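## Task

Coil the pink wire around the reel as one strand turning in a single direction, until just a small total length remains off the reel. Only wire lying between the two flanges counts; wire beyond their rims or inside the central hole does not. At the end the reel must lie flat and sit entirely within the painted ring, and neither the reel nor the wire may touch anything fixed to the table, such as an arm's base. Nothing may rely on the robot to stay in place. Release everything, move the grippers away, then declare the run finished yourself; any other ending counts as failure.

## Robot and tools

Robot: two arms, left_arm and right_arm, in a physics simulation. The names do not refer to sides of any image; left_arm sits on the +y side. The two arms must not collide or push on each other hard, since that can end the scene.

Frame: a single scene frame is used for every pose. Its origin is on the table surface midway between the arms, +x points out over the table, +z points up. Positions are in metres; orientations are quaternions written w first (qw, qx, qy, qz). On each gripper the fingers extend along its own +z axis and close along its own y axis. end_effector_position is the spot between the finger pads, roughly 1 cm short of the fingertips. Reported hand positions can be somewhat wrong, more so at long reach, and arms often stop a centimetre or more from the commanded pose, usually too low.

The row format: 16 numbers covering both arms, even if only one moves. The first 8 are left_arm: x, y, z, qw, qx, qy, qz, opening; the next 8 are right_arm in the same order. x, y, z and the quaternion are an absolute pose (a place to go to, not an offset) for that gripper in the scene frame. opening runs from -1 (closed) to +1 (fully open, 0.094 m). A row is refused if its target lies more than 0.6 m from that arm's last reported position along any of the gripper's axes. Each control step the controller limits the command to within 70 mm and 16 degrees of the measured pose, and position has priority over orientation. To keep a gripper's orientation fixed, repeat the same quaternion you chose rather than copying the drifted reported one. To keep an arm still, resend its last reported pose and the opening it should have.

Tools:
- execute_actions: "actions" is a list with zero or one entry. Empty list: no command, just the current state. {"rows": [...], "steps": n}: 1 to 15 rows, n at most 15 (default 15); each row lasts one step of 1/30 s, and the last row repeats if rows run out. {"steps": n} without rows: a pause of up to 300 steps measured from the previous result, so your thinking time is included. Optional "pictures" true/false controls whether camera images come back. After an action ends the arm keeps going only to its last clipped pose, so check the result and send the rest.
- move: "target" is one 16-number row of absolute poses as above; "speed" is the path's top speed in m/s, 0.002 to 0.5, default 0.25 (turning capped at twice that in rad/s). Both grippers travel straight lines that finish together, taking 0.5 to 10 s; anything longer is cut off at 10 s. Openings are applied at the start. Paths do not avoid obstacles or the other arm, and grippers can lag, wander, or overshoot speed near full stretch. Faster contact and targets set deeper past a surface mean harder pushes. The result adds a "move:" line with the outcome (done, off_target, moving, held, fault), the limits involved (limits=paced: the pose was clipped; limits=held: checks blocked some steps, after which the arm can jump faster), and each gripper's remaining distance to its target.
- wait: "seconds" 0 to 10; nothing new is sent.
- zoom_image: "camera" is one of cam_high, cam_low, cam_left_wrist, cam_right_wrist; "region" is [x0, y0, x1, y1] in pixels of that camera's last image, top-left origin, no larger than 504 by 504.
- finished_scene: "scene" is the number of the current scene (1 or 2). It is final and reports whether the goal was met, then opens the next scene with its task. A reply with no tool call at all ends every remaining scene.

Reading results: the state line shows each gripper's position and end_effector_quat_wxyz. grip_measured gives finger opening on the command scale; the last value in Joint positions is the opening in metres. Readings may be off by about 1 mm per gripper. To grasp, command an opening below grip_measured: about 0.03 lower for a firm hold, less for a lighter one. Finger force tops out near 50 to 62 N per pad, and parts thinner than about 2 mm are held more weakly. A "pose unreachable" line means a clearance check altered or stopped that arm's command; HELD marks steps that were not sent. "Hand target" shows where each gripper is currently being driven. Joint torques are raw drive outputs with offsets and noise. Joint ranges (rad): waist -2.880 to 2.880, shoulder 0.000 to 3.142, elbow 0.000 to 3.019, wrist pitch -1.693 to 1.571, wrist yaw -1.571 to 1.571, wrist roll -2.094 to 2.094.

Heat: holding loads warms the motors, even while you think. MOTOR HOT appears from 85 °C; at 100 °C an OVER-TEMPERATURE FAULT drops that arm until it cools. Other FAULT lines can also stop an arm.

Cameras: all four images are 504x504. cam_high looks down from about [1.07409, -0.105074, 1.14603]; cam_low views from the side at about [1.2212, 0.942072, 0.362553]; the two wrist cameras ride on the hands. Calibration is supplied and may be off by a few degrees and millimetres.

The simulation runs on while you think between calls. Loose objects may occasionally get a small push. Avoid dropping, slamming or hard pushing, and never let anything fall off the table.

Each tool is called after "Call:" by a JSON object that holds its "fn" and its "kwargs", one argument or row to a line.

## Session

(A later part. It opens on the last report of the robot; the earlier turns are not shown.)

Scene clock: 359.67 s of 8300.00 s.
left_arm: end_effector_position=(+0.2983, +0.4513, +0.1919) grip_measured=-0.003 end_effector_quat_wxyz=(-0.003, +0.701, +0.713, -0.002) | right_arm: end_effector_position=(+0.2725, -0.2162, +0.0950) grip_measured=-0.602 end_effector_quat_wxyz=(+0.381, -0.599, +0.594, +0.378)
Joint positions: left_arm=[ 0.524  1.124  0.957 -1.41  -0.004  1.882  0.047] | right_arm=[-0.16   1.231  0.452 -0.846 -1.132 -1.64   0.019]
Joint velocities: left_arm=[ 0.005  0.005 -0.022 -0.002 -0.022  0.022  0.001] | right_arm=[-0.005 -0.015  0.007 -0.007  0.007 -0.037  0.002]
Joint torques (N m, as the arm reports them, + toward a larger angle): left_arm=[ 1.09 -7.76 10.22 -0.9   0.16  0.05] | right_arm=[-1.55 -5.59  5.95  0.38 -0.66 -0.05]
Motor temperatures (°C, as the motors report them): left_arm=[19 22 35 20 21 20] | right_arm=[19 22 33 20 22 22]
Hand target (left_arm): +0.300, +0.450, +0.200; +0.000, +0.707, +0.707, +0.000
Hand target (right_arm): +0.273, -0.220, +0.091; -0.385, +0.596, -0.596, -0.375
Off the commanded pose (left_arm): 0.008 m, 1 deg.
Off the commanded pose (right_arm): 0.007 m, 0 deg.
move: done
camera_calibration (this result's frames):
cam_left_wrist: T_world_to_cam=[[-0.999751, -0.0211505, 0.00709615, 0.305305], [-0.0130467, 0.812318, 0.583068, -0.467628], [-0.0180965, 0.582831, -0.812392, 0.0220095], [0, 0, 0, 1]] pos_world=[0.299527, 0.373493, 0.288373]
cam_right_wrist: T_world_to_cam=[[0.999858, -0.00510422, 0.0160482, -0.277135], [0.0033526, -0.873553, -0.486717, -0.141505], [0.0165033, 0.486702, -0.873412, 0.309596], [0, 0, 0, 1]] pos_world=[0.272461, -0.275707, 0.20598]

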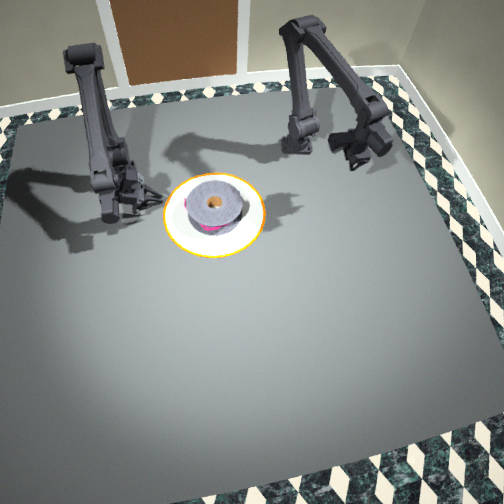

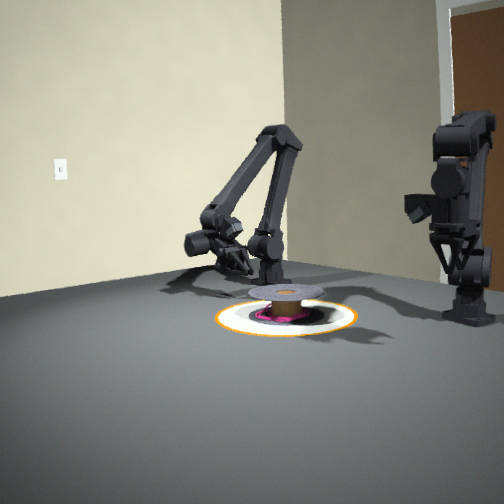

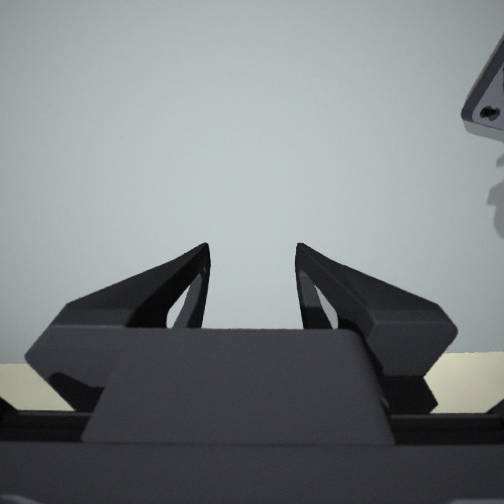

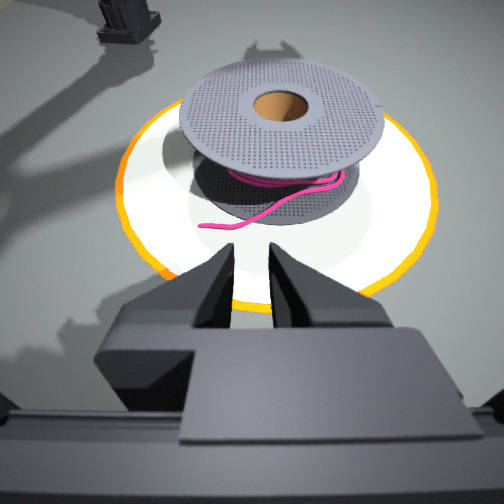

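Call:
{"fn": "move", "kwargs": {
  "target": [0.3,0.45,0.2,0,0.707,0.707,0,0, 0.283,-0.15,0.03,0.38,-0.596,0.596,0.38,-1],
  "speed": 0.08
}}

Scene clock: 365.50 s of 8300.00 s.
left_arm: end_effector_position=(+0.2983, +0.4513, +0.1919) grip_measured=-0.003 end_effector_quat_wxyz=(-0.003, +0.701, +0.713, -0.002) | right_arm: end_effector_position=(+0.2895, -0.1527, +0.0343) grip_measured=-0.996 end_effector_quat_wxyz=(+0.385, -0.598, +0.594, +0.376)
Joint positions: left_arm=[ 0.524  1.124  0.957 -1.41  -0.004  1.882  0.047] | right_arm=[ 0.097  1.456  0.346  0.012 -1.079 -1.06   0.   ]
Joint velocities: left_arm=[-0.005 -0.005 -0.002 -0.007 -0.081  0.037  0.   ] | right_arm=[-0.015 -0.005  0.007  0.017 -0.007 -0.007  0.001]
Joint torques (N m, as the arm reports them, + toward a larger angle): left_arm=[ 1.12 -7.84 10.21 -0.9   0.16  0.05] | right_arm=[ 1.23 -7.35  4.03  1.28 -0.39  0.17]
Motor temperatures (°C, as the motors report them): left_arm=[19 22 35 20 21 20] | right_arm=[19 22 32 20 22 22]
Hand target (left_arm): +0.300, +0.450, +0.200; +0.000, +0.707, +0.707, +0.000
Hand target (right_arm): +0.283, -0.150, +0.030; -0.378, +0.598, -0.596, -0.381
Off the commanded pose (left_arm): 0.008 m, 1 deg.
Off the commanded pose (right_arm): 0.008 m, 1 deg.
After step 90, 1.13 s passed at rest.
move: done
camera_calibration (this result's frames):
cam_left_wrist: T_world_to_cam=[[-0.999751, -0.0211505, 0.00709615, 0.305305], [-0.0130467, 0.812318, 0.583068, -0.467628], [-0.0180965, 0.582831, -0.812392, 0.0220095], [0, 0, 0, 1]] pos_world=[0.299527, 0.373493, 0.288373]
cam_right_wrist: T_world_to_cam=[[0.999699, -0.0101812, 0.0223079, -0.293761], [0.00206898, -0.871466, -0.490452, -0.114852], [0.024434, 0.490351, -0.871183, 0.223528], [0, 0, 0, 1]] pos_world=[0.288449, -0.212687, 0.144957]

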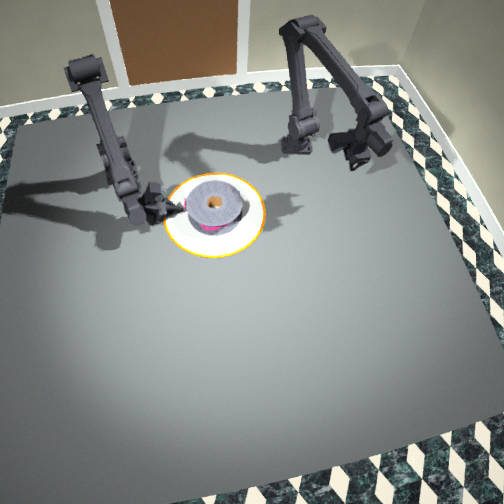

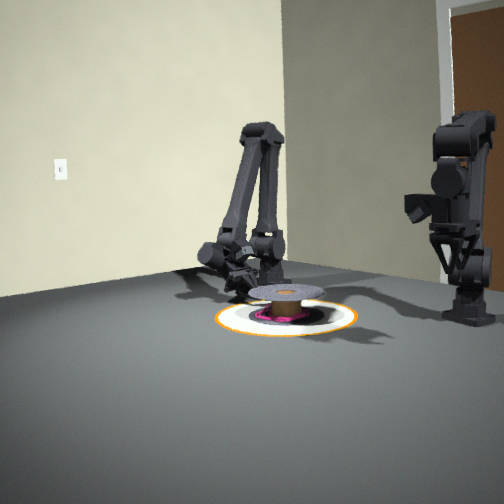

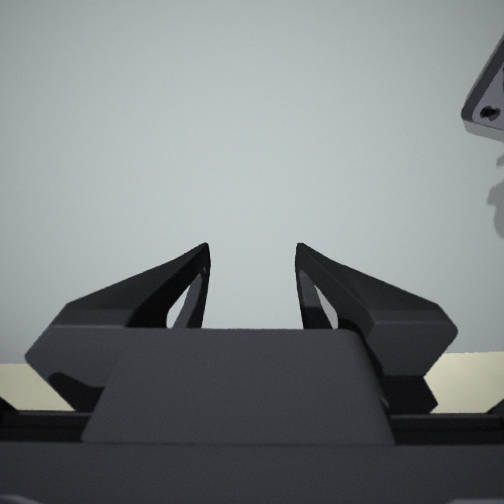

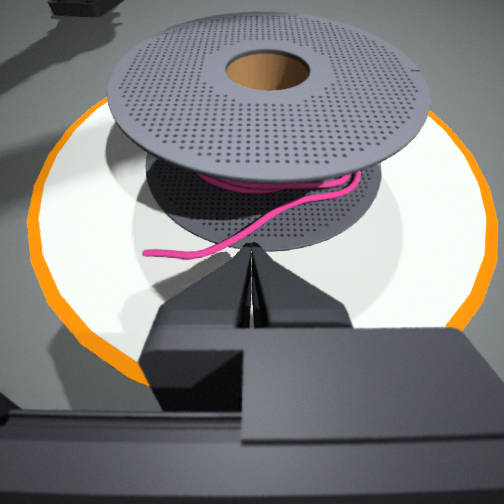

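Call:
{"fn": "move", "kwargs": {
  "target": [0.3,0.45,0.2,0,0.707,0.707,0,0, 0.283,-0.137,0.02,0.38,-0.596,0.596,0.38,-1],
  "speed": 0.03
}}

Scene clock: 369.30 s of 8300.00 s.
left_arm: end_effector_position=(+0.2983, +0.4513, +0.1919) grip_measured=-0.003 end_effector_quat_wxyz=(-0.003, +0.701, +0.713, -0.002) | right_arm: end_effector_position=(+0.2897, -0.1395, +0.0253) grip_measured=-0.996 end_effector_quat_wxyz=(+0.388, -0.597, +0.594, +0.374)
Joint positions: left_arm=[ 0.524  1.124  0.957 -1.41  -0.004  1.882  0.047] | right_arm=[ 0.148  1.509  0.331  0.172 -1.052 -0.961  0.   ]
Joint velocities: left_arm=[-0.005 -0.024  0.007 -0.002 -0.022  0.007  0.   ] | right_arm=[ 0.005  0.005  0.002  0.007 -0.037  0.022  0.001]
Joint torques (N m, as the arm reports them, + toward a larger angle): left_arm=[ 1.1  -7.75 10.22 -0.9   0.16  0.05] | right_arm=[ 1.32 -7.44  3.65  1.51 -0.34  0.16]
Motor temperatures (°C, as the motors report them): left_arm=[19 22 36 20 21 20] | right_arm=[19 22 31 20 22 22]
Hand target (left_arm): +0.300, +0.450, +0.200; +0.000, +0.707, +0.707, +0.000
Hand target (right_arm): +0.283, -0.137, +0.020; -0.380, +0.597, -0.596, -0.380
Off the commanded pose (left_arm): 0.008 m, 1 deg.
Off the commanded pose (right_arm): 0.009 m, 1 deg.
move: done
camera_calibration (this result's frames):
cam_left_wrist: T_world_to_cam=[[-0.999751, -0.0211505, 0.00709615, 0.305305], [-0.0130467, 0.812318, 0.583068, -0.467628], [-0.0180965, 0.582831, -0.812392, 0.0220095], [0, 0, 0, 1]] pos_world=[0.299527, 0.373493, 0.288373]
cam_right_wrist: T_world_to_cam=[[0.999533, -0.0140524, 0.0271422, -0.294271], [0.0011126, -0.870723, -0.491773, -0.107359], [0.030544, 0.491574, -0.8703, 0.207624], [0, 0, 0, 1]] pos_world=[0.287912, -0.199677, 0.135886]

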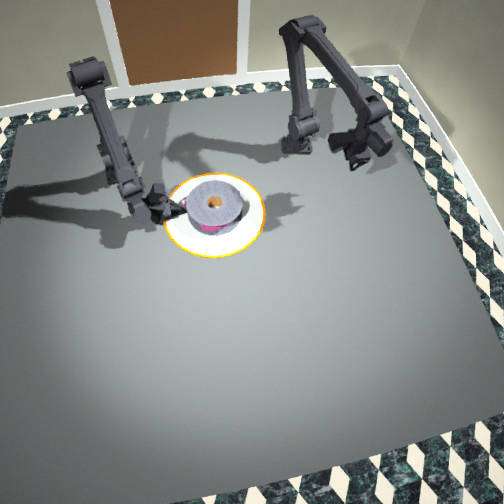

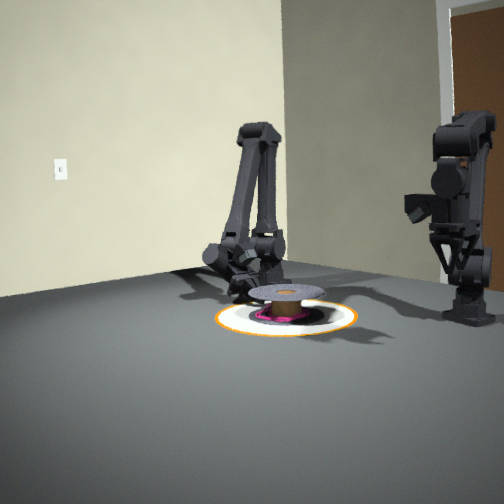

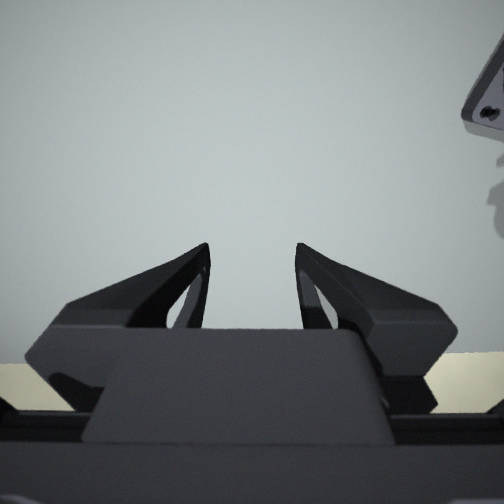

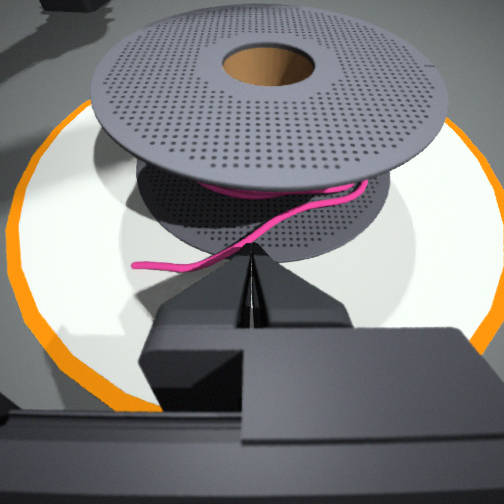

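Call:
{"fn": "move", "kwargs": {
  "target": [0.3,0.45,0.2,0,0.707,0.707,0,0, 0.283,-0.136,0.013,0.38,-0.596,0.596,0.38,-1],
  "speed": 0.03
}}

Call:
{"fn": "move", "kwargs": {
  "target": [0.3,0.45,0.2,0,0.707,0.707,0,0, 0.278,-0.12,0.013,0.38,-0.596,0.596,0.38,-1],
  "speed": 0.03
}}

Scene clock: 372.07 s of 8300.00 s.
left_arm: end_effector_position=(+0.2983, +0.4513, +0.1919) grip_measured=-0.003 end_effector_quat_wxyz=(-0.003, +0.701, +0.713, -0.002) | right_arm: end_effector_position=(+0.2916, -0.1383, +0.0189) grip_measured=-0.996 end_effector_quat_wxyz=(+0.389, -0.596, +0.595, +0.374)
Joint positions: left_arm=[ 0.524  1.124  0.957 -1.41  -0.004  1.882  0.047] | right_arm=[ 0.151  1.546  0.331  0.219 -1.049 -0.949  0.   ]
Joint velocities: left_arm=[ 0.015 -0.005  0.002 -0.007  0.007 -0.007 -0.   ] | right_arm=[ 0.015 -0.005  0.007  0.002 -0.022 -0.11   0.001]
Joint torques (N m, as the arm reports them, + toward a larger angle): left_arm=[ 1.09 -7.8  10.23 -0.89  0.16  0.05] | right_arm=[ 1.48 -7.83  2.98  1.49 -0.35  0.16]
Motor temperatures (°C, as the motors report them): left_arm=[19 22 36 20 21 20] | right_arm=[19 22 31 20 22 22]
Hand target (left_arm): +0.300, +0.450, +0.200; +0.000, +0.707, +0.707, +0.000
Hand target (right_arm): +0.283, -0.136, +0.013; -0.380, +0.596, -0.596, -0.380
Off the commanded pose (left_arm): 0.008 m, 1 deg.
Off the commanded pose (right_arm): 0.011 m, 1 deg.
move: off_target (right_arm)
camera_calibration (this result's frames):
cam_left_wrist: T_world_to_cam=[[-0.999751, -0.0211505, 0.00709615, 0.305305], [-0.0130467, 0.812318, 0.583068, -0.467628], [-0.0180965, 0.582831, -0.812392, 0.0220095], [0, 0, 0, 1]] pos_world=[0.299527, 0.373493, 0.288373]
cam_right_wrist: T_world_to_cam=[[0.999473, -0.0175799, 0.0272882, -0.296466], [-0.00185223, -0.870169, -0.492749, -0.108436], [0.0324078, 0.492439, -0.869743, 0.200943], [0, 0, 0, 1]] pos_world=[0.289597, -0.198522, 0.129427]

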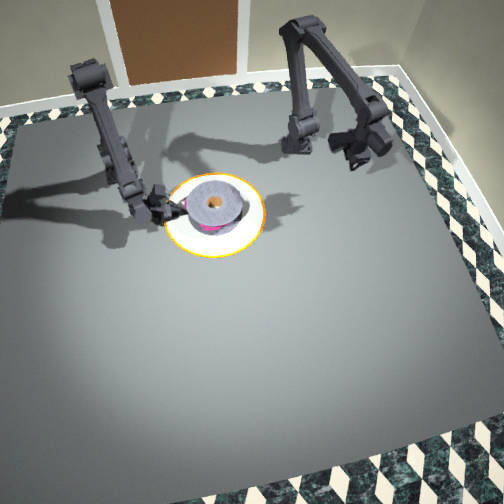

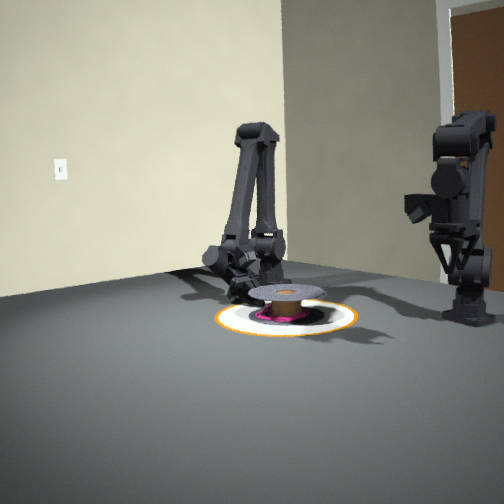

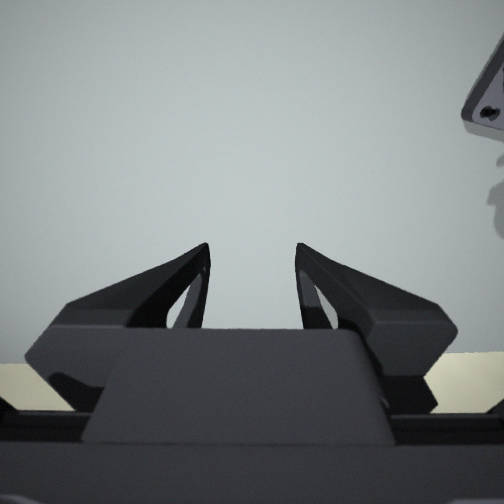

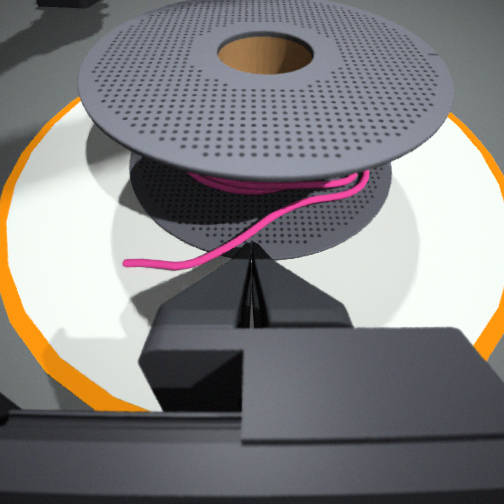

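Scene clock: 373.10 s of 8300.00 s.
left_arm: end_effector_position=(+0.2983, +0.4513, +0.1919) grip_measured=-0.003 end_effector_quat_wxyz=(-0.003, +0.701, +0.713, -0.002) | right_arm: end_effector_position=(+0.2851, -0.1219, +0.0185) grip_measured=-0.996 end_effector_quat_wxyz=(+0.388, -0.598, +0.593, +0.374)
Joint positions: left_arm=[ 0.524  1.124  0.957 -1.41  -0.004  1.882  0.047] | right_arm=[ 0.22   1.555  0.315  0.333 -1.011 -0.847  0.   ]
Joint velocities: left_arm=[-0.005 -0.024 -0.017 -0.007 -0.081 -0.066 -0.001] | right_arm=[-0.005  0.005 -0.022  0.012 -0.037  0.066 -0.001]
Joint torques (N m, as the arm reports them, + toward a larger angle): left_arm=[ 1.1  -7.81 10.21 -0.9   0.16  0.05] | right_arm=[ 1.36 -7.48  3.28  1.66 -0.31  0.16]
Motor temperatures (°C, as the motors report them): left_arm=[19 22 36 20 21 20] | right_arm=[19 22 31 20 22 22]
Hand target (left_arm): +0.300, +0.450, +0.200; +0.000, +0.707, +0.707, +0.000
Hand target (right_arm): +0.278, -0.120, +0.013; -0.379, +0.597, -0.596, -0.380
Off the commanded pose (left_arm): 0.008 m, 1 deg.
Off the commanded pose (right_arm): 0.009 m, 1 deg.
move: done
camera_calibration (this result's frames):
cam_left_wrist: T_world_to_cam=[[-0.999751, -0.0211505, 0.00709615, 0.305305], [-0.0130467, 0.812318, 0.583068, -0.467628], [-0.0180965, 0.582831, -0.812392, 0.0220095], [0, 0, 0, 1]] pos_world=[0.299527, 0.373493, 0.288373]
cam_right_wrist: T_world_to_cam=[[0.999515, -0.0137732, 0.0279338, -0.289205], [0.00175438, -0.870578, -0.492026, -0.0955591], [0.0310954, 0.491837, -0.870132, 0.193068], [0, 0, 0, 1]] pos_world=[0.283228, -0.182133, 0.129056]

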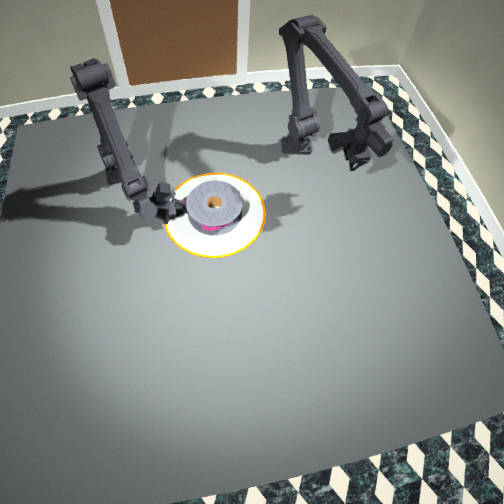

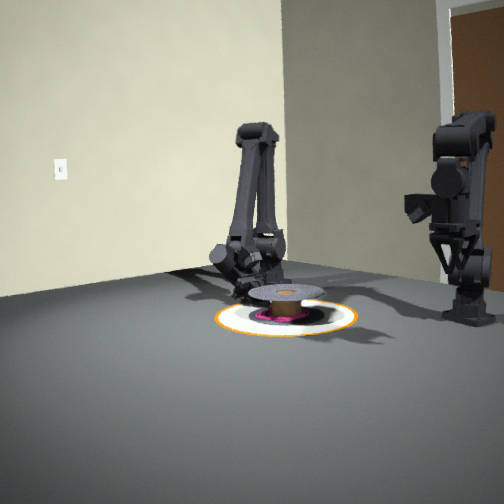

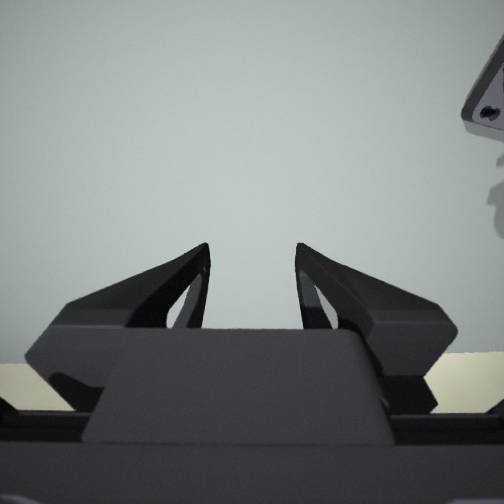

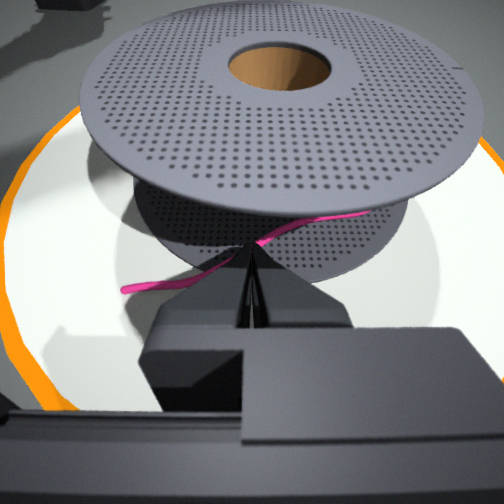

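Call:
{"fn": "move", "kwargs": {
  "target": [0.3,0.45,0.2,0,0.707,0.707,0,0, 0.288,-0.14,0.013,0.38,-0.596,0.596,0.38,-1],
  "speed": 0.03
}}

Call:
{"fn": "move", "kwargs": {
  "target": [0.3,0.45,0.2,0,0.707,0.707,0,0, 0.285,-0.134,0.006,0.38,-0.596,0.596,0.38,-1],
  "speed": 0.03
}}

Call:
{"fn": "move", "kwargs": {
  "target": [0.3,0.45,0.2,0,0.707,0.707,0,0, 0.278,-0.118,0.006,0.38,-0.596,0.596,0.38,-1],
  "speed": 0.03
}}

Scene clock: 377.17 s of 8300.00 s.
left_arm: end_effector_position=(+0.2983, +0.4513, +0.1919) grip_measured=-0.003 end_effector_quat_wxyz=(-0.003, +0.701, +0.713, -0.002) | right_arm: end_effector_position=(+0.2796, -0.1381, +0.0137) grip_measured=-0.996 end_effector_quat_wxyz=(+0.379, -0.597, +0.594, +0.384)
Joint positions: left_arm=[ 0.524  1.124  0.957 -1.41  -0.004  1.882  0.047] | right_arm=[ 0.161  1.555  0.315  0.22  -1.058 -0.955  0.   ]
Joint velocities: left_arm=[-0.005  0.005  0.007 -0.002 -0.007  0.037  0.001] | right_arm=[-0.005  0.015 -0.012 -0.007  0.022 -0.051 -0.001]
Joint torques (N m, as the arm reports them, + toward a larger angle): left_arm=[ 1.08 -7.78 10.22 -0.89  0.16  0.05] | right_arm=[-1.4  -7.99  5.46  0.25 -0.45 -0.08]
Motor temperatures (°C, as the motors report them): left_arm=[19 22 36 20 21 20] | right_arm=[19 22 30 20 22 22]
Hand target (left_arm): +0.300, +0.450, +0.200; +0.000, +0.707, +0.707, +0.000
Hand target (right_arm): +0.288, -0.140, +0.013; -0.381, +0.596, -0.596, -0.380
Off the commanded pose (left_arm): 0.008 m, 1 deg.
Off the commanded pose (right_arm): 0.009 m, 1 deg.
After step 90, 0.03 s passed at rest.
move: done
camera_calibration (this result's frames):
cam_left_wrist: T_world_to_cam=[[-0.999751, -0.0211505, 0.00709615, 0.305305], [-0.0130467, 0.812318, 0.583068, -0.467628], [-0.0180965, 0.582831, -0.812392, 0.0220095], [0, 0, 0, 1]] pos_world=[0.299527, 0.373493, 0.288373]
cam_right_wrist: T_world_to_cam=[[0.999985, -0.000804752, 0.00549634, -0.28182], [0.00200575, -0.870391, -0.492358, -0.112005], [0.00518019, 0.492361, -0.870375, 0.204404], [0, 0, 0, 1]] pos_world=[0.280981, -0.198356, 0.12431]

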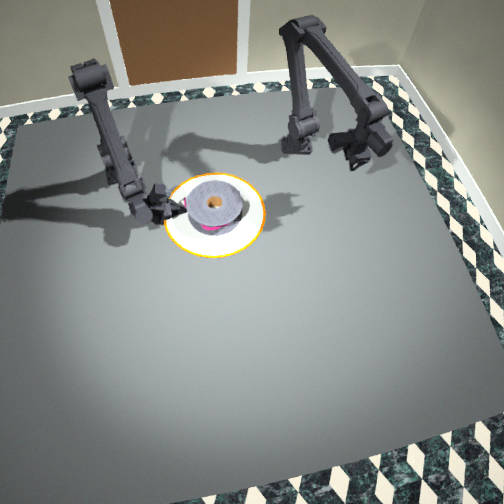

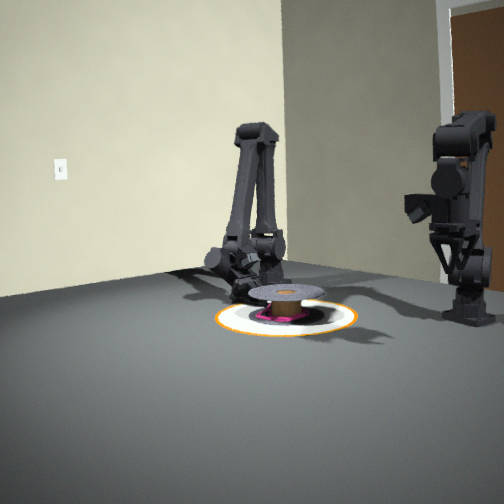

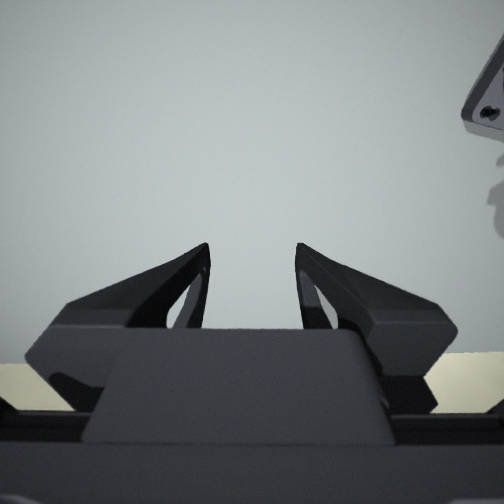

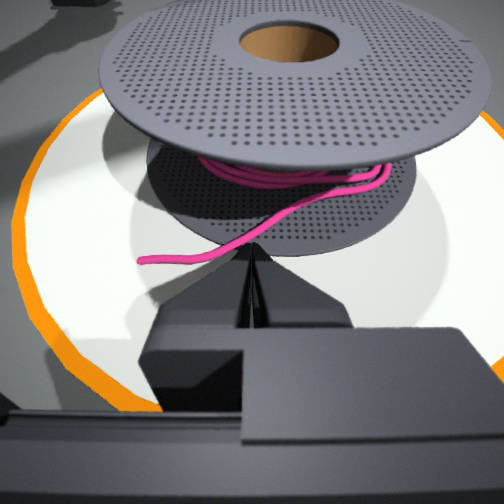

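Scene clock: 377.87 s of 8300.00 s.
left_arm: end_effector_position=(+0.2983, +0.4513, +0.1919) grip_measured=-0.003 end_effector_quat_wxyz=(-0.003, +0.701, +0.713, -0.002) | right_arm: end_effector_position=(+0.2838, -0.1367, +0.0135) grip_measured=-0.996 end_effector_quat_wxyz=(+0.388, -0.596, +0.591, +0.381)
Joint positions: left_arm=[ 0.524  1.124  0.957 -1.41  -0.004  1.882  0.047] | right_arm=[ 0.161  1.572  0.315  0.268 -1.059 -0.939  0.   ]
Joint velocities: left_arm=[-0.005 -0.005  0.017 -0.002 -0.022  0.051  0.   ] | right_arm=[ 0.005  0.015 -0.017  0.017 -0.007  0.007  0.   ]
Joint torques (N m, as the arm reports them, + toward a larger angle): left_arm=[ 1.12 -7.74 10.22 -0.9   0.16  0.05] | right_arm=[ 0.98 -6.72  4.48  1.38  0.15  0.13]
Motor temperatures (°C, as the motors report them): left_arm=[19 22 36 20 21 20] | right_arm=[19 22 30 20 22 22]
Hand target (left_arm): +0.300, +0.450, +0.200; +0.000, +0.707, +0.707, +0.000
Hand target (right_arm): +0.285, -0.134, +0.006; -0.380, +0.596, -0.596, -0.380
Off the commanded pose (left_arm): 0.008 m, 1 deg.
Off the commanded pose (right_arm): 0.008 m, 1 deg.
move: done
camera_calibration (this result's frames):
cam_left_wrist: T_world_to_cam=[[-0.999751, -0.0211505, 0.00709615, 0.305305], [-0.0130467, 0.812318, 0.583068, -0.467628], [-0.0180965, 0.582831, -0.812392, 0.0220095], [0, 0, 0, 1]] pos_world=[0.299527, 0.373493, 0.288373]
cam_right_wrist: T_world_to_cam=[[0.999761, -0.0067531, 0.0207876, -0.286938], [0.00457968, -0.865239, -0.501338, -0.110823], [0.0213718, 0.501314, -0.865002, 0.200031], [0, 0, 0, 1]] pos_world=[0.283102, -0.198105, 0.123432]

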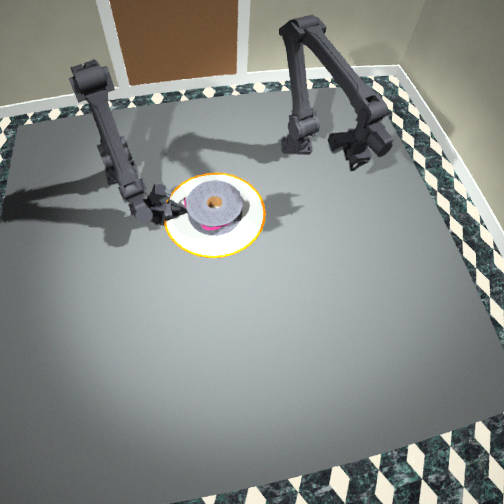

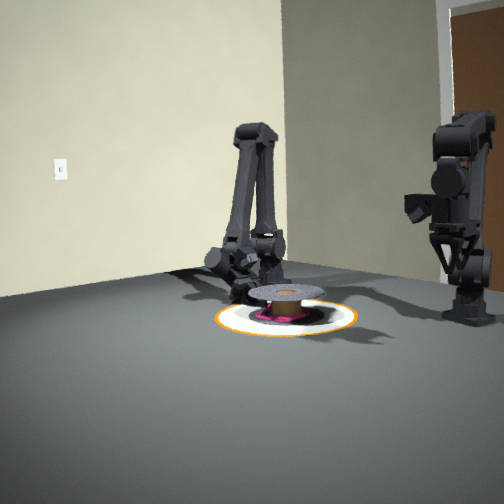

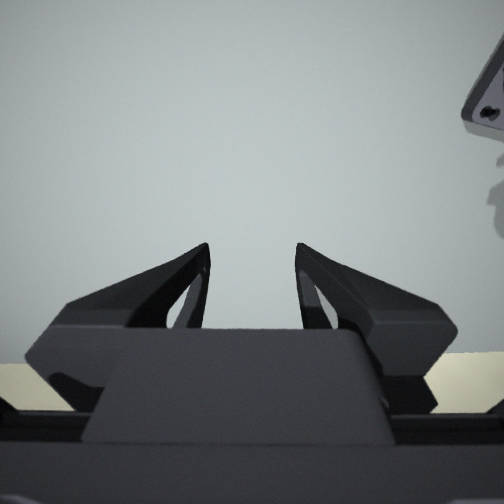

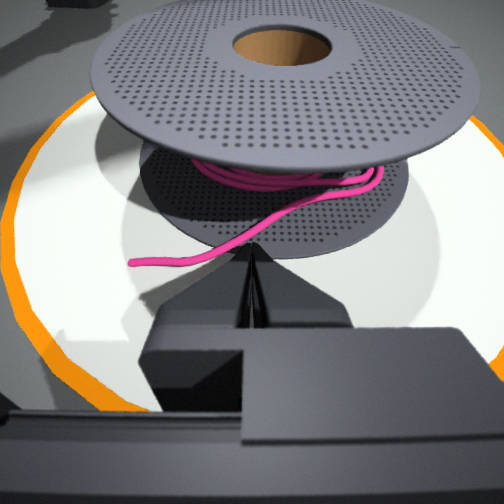

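Scene clock: 378.83 s of 8300.00 s.
left_arm: end_effector_position=(+0.2983, +0.4513, +0.1919) grip_measured=-0.003 end_effector_quat_wxyz=(-0.003, +0.701, +0.713, -0.002) | right_arm: end_effector_position=(+0.2868, -0.1202, +0.0138) grip_measured=-0.996 end_effector_quat_wxyz=(+0.392, -0.598, +0.591, +0.374)
Joint positions: left_arm=[ 0.524  1.124  0.957 -1.41  -0.004  1.882  0.047] | right_arm=[ 0.224  1.589  0.315  0.384 -1.009 -0.837  0.   ]
Joint velocities: left_arm=[ 0.005 -0.005 -0.002  0.017 -0.022 -0.022  0.001] | right_arm=[ 0.015 -0.015 -0.002  0.022  0.037  0.037 -0.   ]
Joint torques (N m, as the arm reports them, + toward a larger angle): left_arm=[ 1.08 -7.79 10.23 -0.9   0.16  0.05] | right_arm=[ 1.56 -7.21  2.85  1.61 -0.17  0.15]
Motor temperatures (°C, as the motors report them): left_arm=[19 22 36 20 21 20] | right_arm=[19 22 30 20 22 22]
Hand target (left_arm): +0.300, +0.450, +0.200; +0.000, +0.707, +0.707, +0.000
Hand target (right_arm): +0.278, -0.118, +0.006; -0.379, +0.597, -0.596, -0.380
Off the commanded pose (left_arm): 0.008 m, 1 deg.
Off the commanded pose (right_arm): 0.012 m, 2 deg.
move: off_target (right_arm)
camera_calibration (this result's frames):
cam_left_wrist: T_world_to_cam=[[-0.999751, -0.0211505, 0.00709615, 0.305305], [-0.0130467, 0.812318, 0.583068, -0.467628], [-0.0180965, 0.582831, -0.812392, 0.0220095], [0, 0, 0, 1]] pos_world=[0.299527, 0.373493, 0.288373]
cam_right_wrist: T_world_to_cam=[[0.999279, -0.0149615, 0.0348823, -0.290938], [0.00433486, -0.86803, -0.496492, -0.0966642], [0.0377071, 0.496286, -0.86734, 0.186681], [0, 0, 0, 1]] pos_world=[0.284108, -0.180908, 0.124072]

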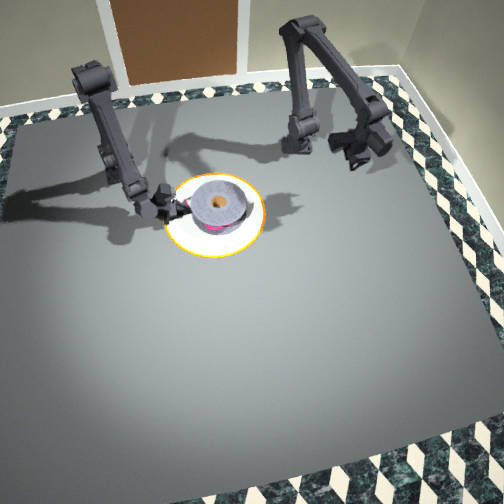

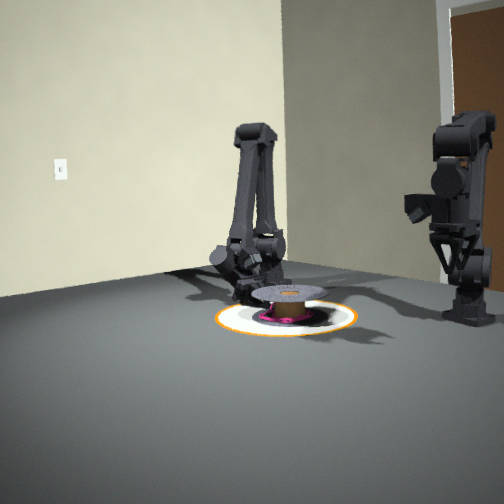

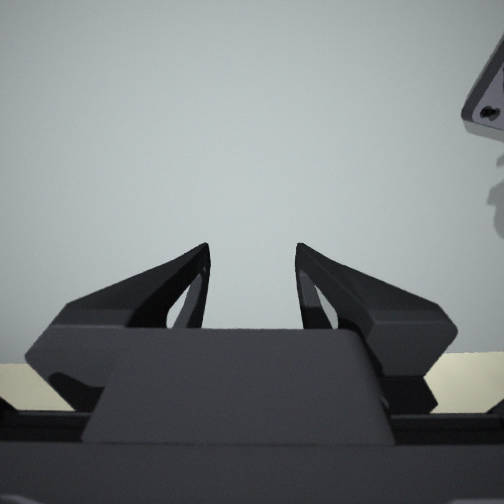

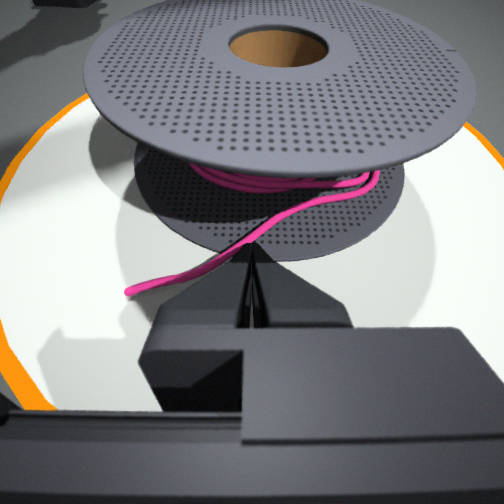

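Call:
{"fn": "move", "kwargs": {
  "target": [0.295,0.035,0.13,0,0.707,0.707,0,-1, 0.283,-0.125,0.012,0.38,-0.596,0.596,0.38,-1]
}}

Call:
{"fn": "move", "kwargs": {
  "target": [0.295,0.035,0.072,0,0.707,0.707,0,-1, 0.283,-0.125,0.012,0.38,-0.596,0.596,0.38,-1],
  "speed": 0.04
}}

Scene clock: 383.73 s of 8300.00 s.
left_arm: end_effector_position=(+0.2774, +0.0485, +0.1170) grip_measured=-0.988 end_effector_quat_wxyz=(-0.025, +0.713, +0.701, -0.011) | right_arm: end_effector_position=(+0.2810, -0.1209, +0.0134) grip_measured=-0.996 end_effector_quat_wxyz=(+0.383, -0.599, +0.590, +0.383)
Joint positions: left_arm=[-0.666  1.498  1.092 -1.214  0.026  0.726  0.001] | right_arm=[ 0.223  1.584  0.315  0.346 -1.026 -0.855  0.   ]
Joint velocities: left_arm=[-0.005 -0.005 -0.012  0.002 -0.007 -0.081  0.   ] | right_arm=[ 0.005  0.015  0.007 -0.012 -0.037  0.037  0.001]
Joint torques (N m, as the arm reports them, + toward a larger angle): left_arm=[  1.21 -12.96  12.22   0.41  -0.11  -0.26] | right_arm=[-1.33 -9.38  3.93  0.08 -0.3  -0.07]
Motor temperatures (°C, as the motors report them): left_arm=[19 22 36 20 21 20] | right_arm=[19 22 30 20 22 22]
Hand target (left_arm): +0.291, +0.032, +0.131; +0.001, +0.707, +0.707, -0.011
Hand target (right_arm): +0.283, -0.125, +0.012; -0.380, +0.596, -0.596, -0.380
Off the commanded pose (left_arm): 0.026 m, 3 deg.
Off the commanded pose (right_arm): 0.005 m, 1 deg.
move: off_target (left_arm)
camera_calibration (this result's frames):
cam_left_wrist: T_world_to_cam=[[-0.998626, 0.0124297, 0.0509107, 0.269288], [0.0403839, 0.801658, 0.596417, -0.112867], [-0.0333997, 0.597654, -0.801058, 0.19773], [0, 0, 0, 1]] pos_world=[0.28008, -0.0310405, 0.212]
cam_right_wrist: T_world_to_cam=[[0.999876, 0.00200549, 0.015607, -0.282944], [0.00949911, -0.867655, -0.497076, -0.0988872], [0.0125446, 0.497163, -0.867566, 0.194071], [0, 0, 0, 1]] pos_world=[0.281414, -0.181718, 0.123631]

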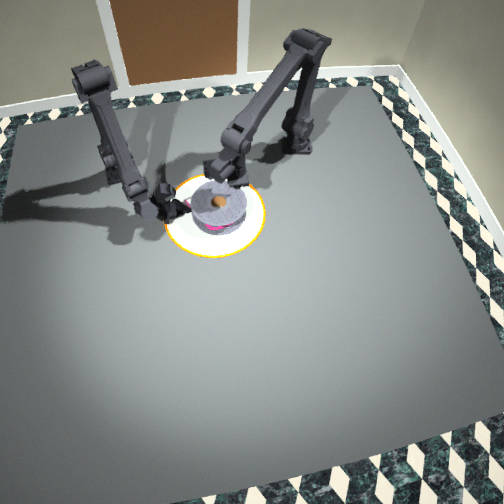

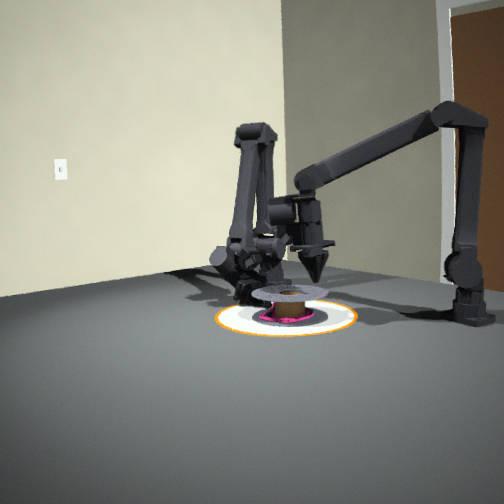

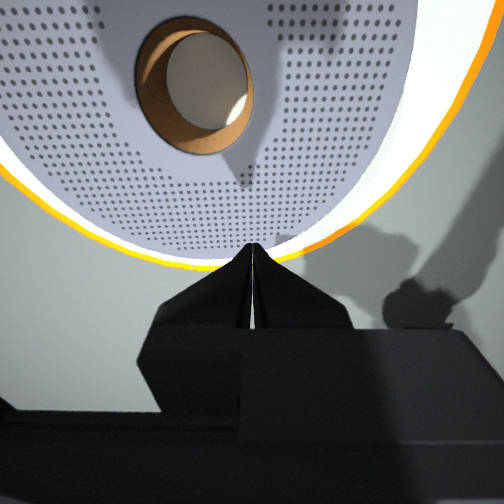

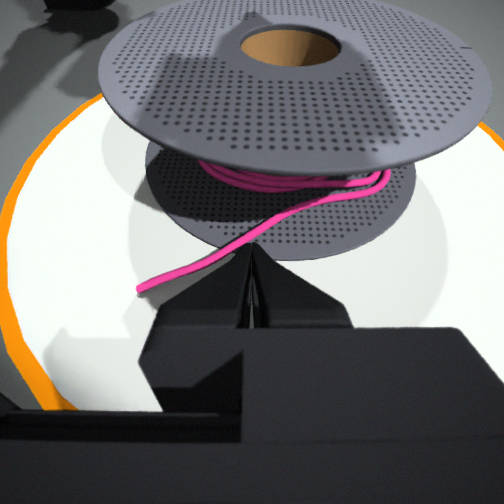

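Scene clock: 385.27 s of 8300.00 s.
left_arm: end_effector_position=(+0.2960, +0.0324, +0.0849) grip_measured=-0.988 end_effector_quat_wxyz=(+0.008, +0.713, +0.701, -0.003) | right_arm: end_effector_position=(+0.2806, -0.1209, +0.0134) grip_measured=-0.996 end_effector_quat_wxyz=(+0.383, -0.599, +0.590, +0.383)
Joint positions: left_arm=[-0.666  1.557  1.068 -1.066  0.005  0.726  0.001] | right_arm=[ 0.223  1.584  0.315  0.344 -1.027 -0.856  0.   ]
Joint velocities: left_arm=[-0.015 -0.005  0.002  0.002  0.037 -0.022 -0.   ] | right_arm=[-0.005  0.005  0.002  0.007 -0.066 -0.007 -0.001]
Joint torques (N m, as the arm reports them, + toward a larger angle): left_arm=[  1.47 -12.4    6.77   0.85  -0.15  -0.27] | right_arm=[-1.36 -9.4   3.94  0.08 -0.25 -0.07]
Motor temperatures (°C, as the motors report them): left_arm=[19 22 36 20 21 20] | right_arm=[19 22 30 20 22 22]
Hand target (left_arm): +0.295, +0.034, +0.072; +0.000, +0.707, +0.707, -0.000
Hand target (right_arm): +0.283, -0.125, +0.012; -0.380, +0.596, -0.596, -0.380
Off the commanded pose (left_arm): 0.013 m, 1 deg.
Off the commanded pose (right_arm): 0.005 m, 1 deg.
move: off_target (left_arm)
camera_calibration (this result's frames):
cam_left_wrist: T_world_to_cam=[[-0.999889, 0.0131552, -0.00694045, 0.294995], [0.00685893, 0.821862, 0.569645, -0.069961], [0.0131979, 0.569535, -0.821861, 0.171155], [0, 0, 0, 1]] pos_world=[0.293184, -0.0438608, 0.182566]
cam_right_wrist: T_world_to_cam=[[0.999884, 0.00316286, 0.0149008, -0.28248], [0.0101561, -0.867479, -0.497369, -0.0990595], [0.011353, 0.497463, -0.867411, 0.194436], [0, 0, 0, 1]] pos_world=[0.281246, -0.181763, 0.123596]

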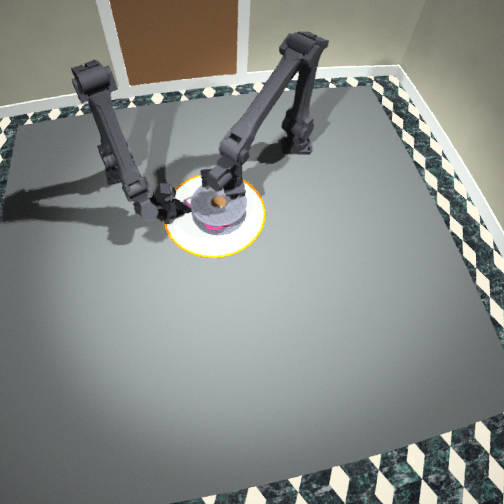

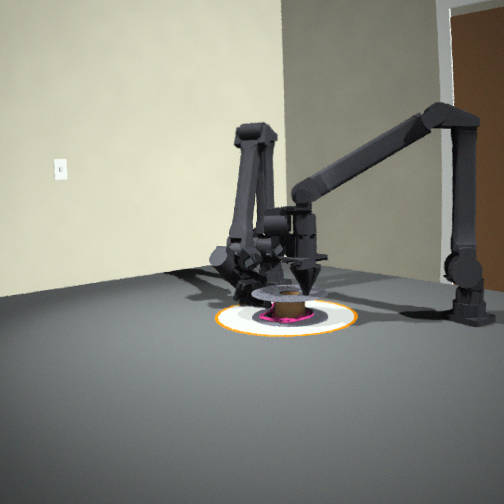

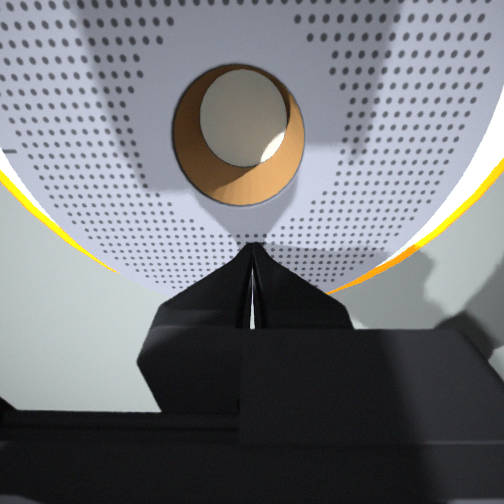

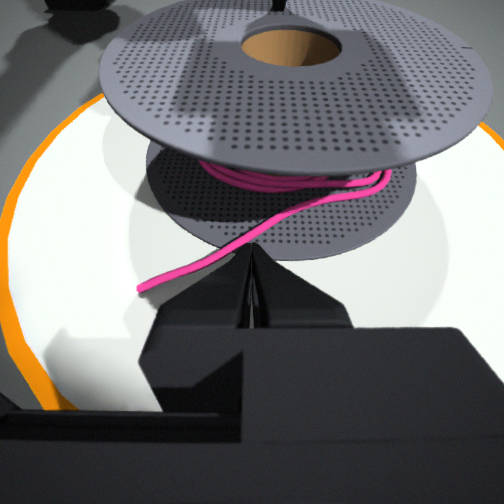

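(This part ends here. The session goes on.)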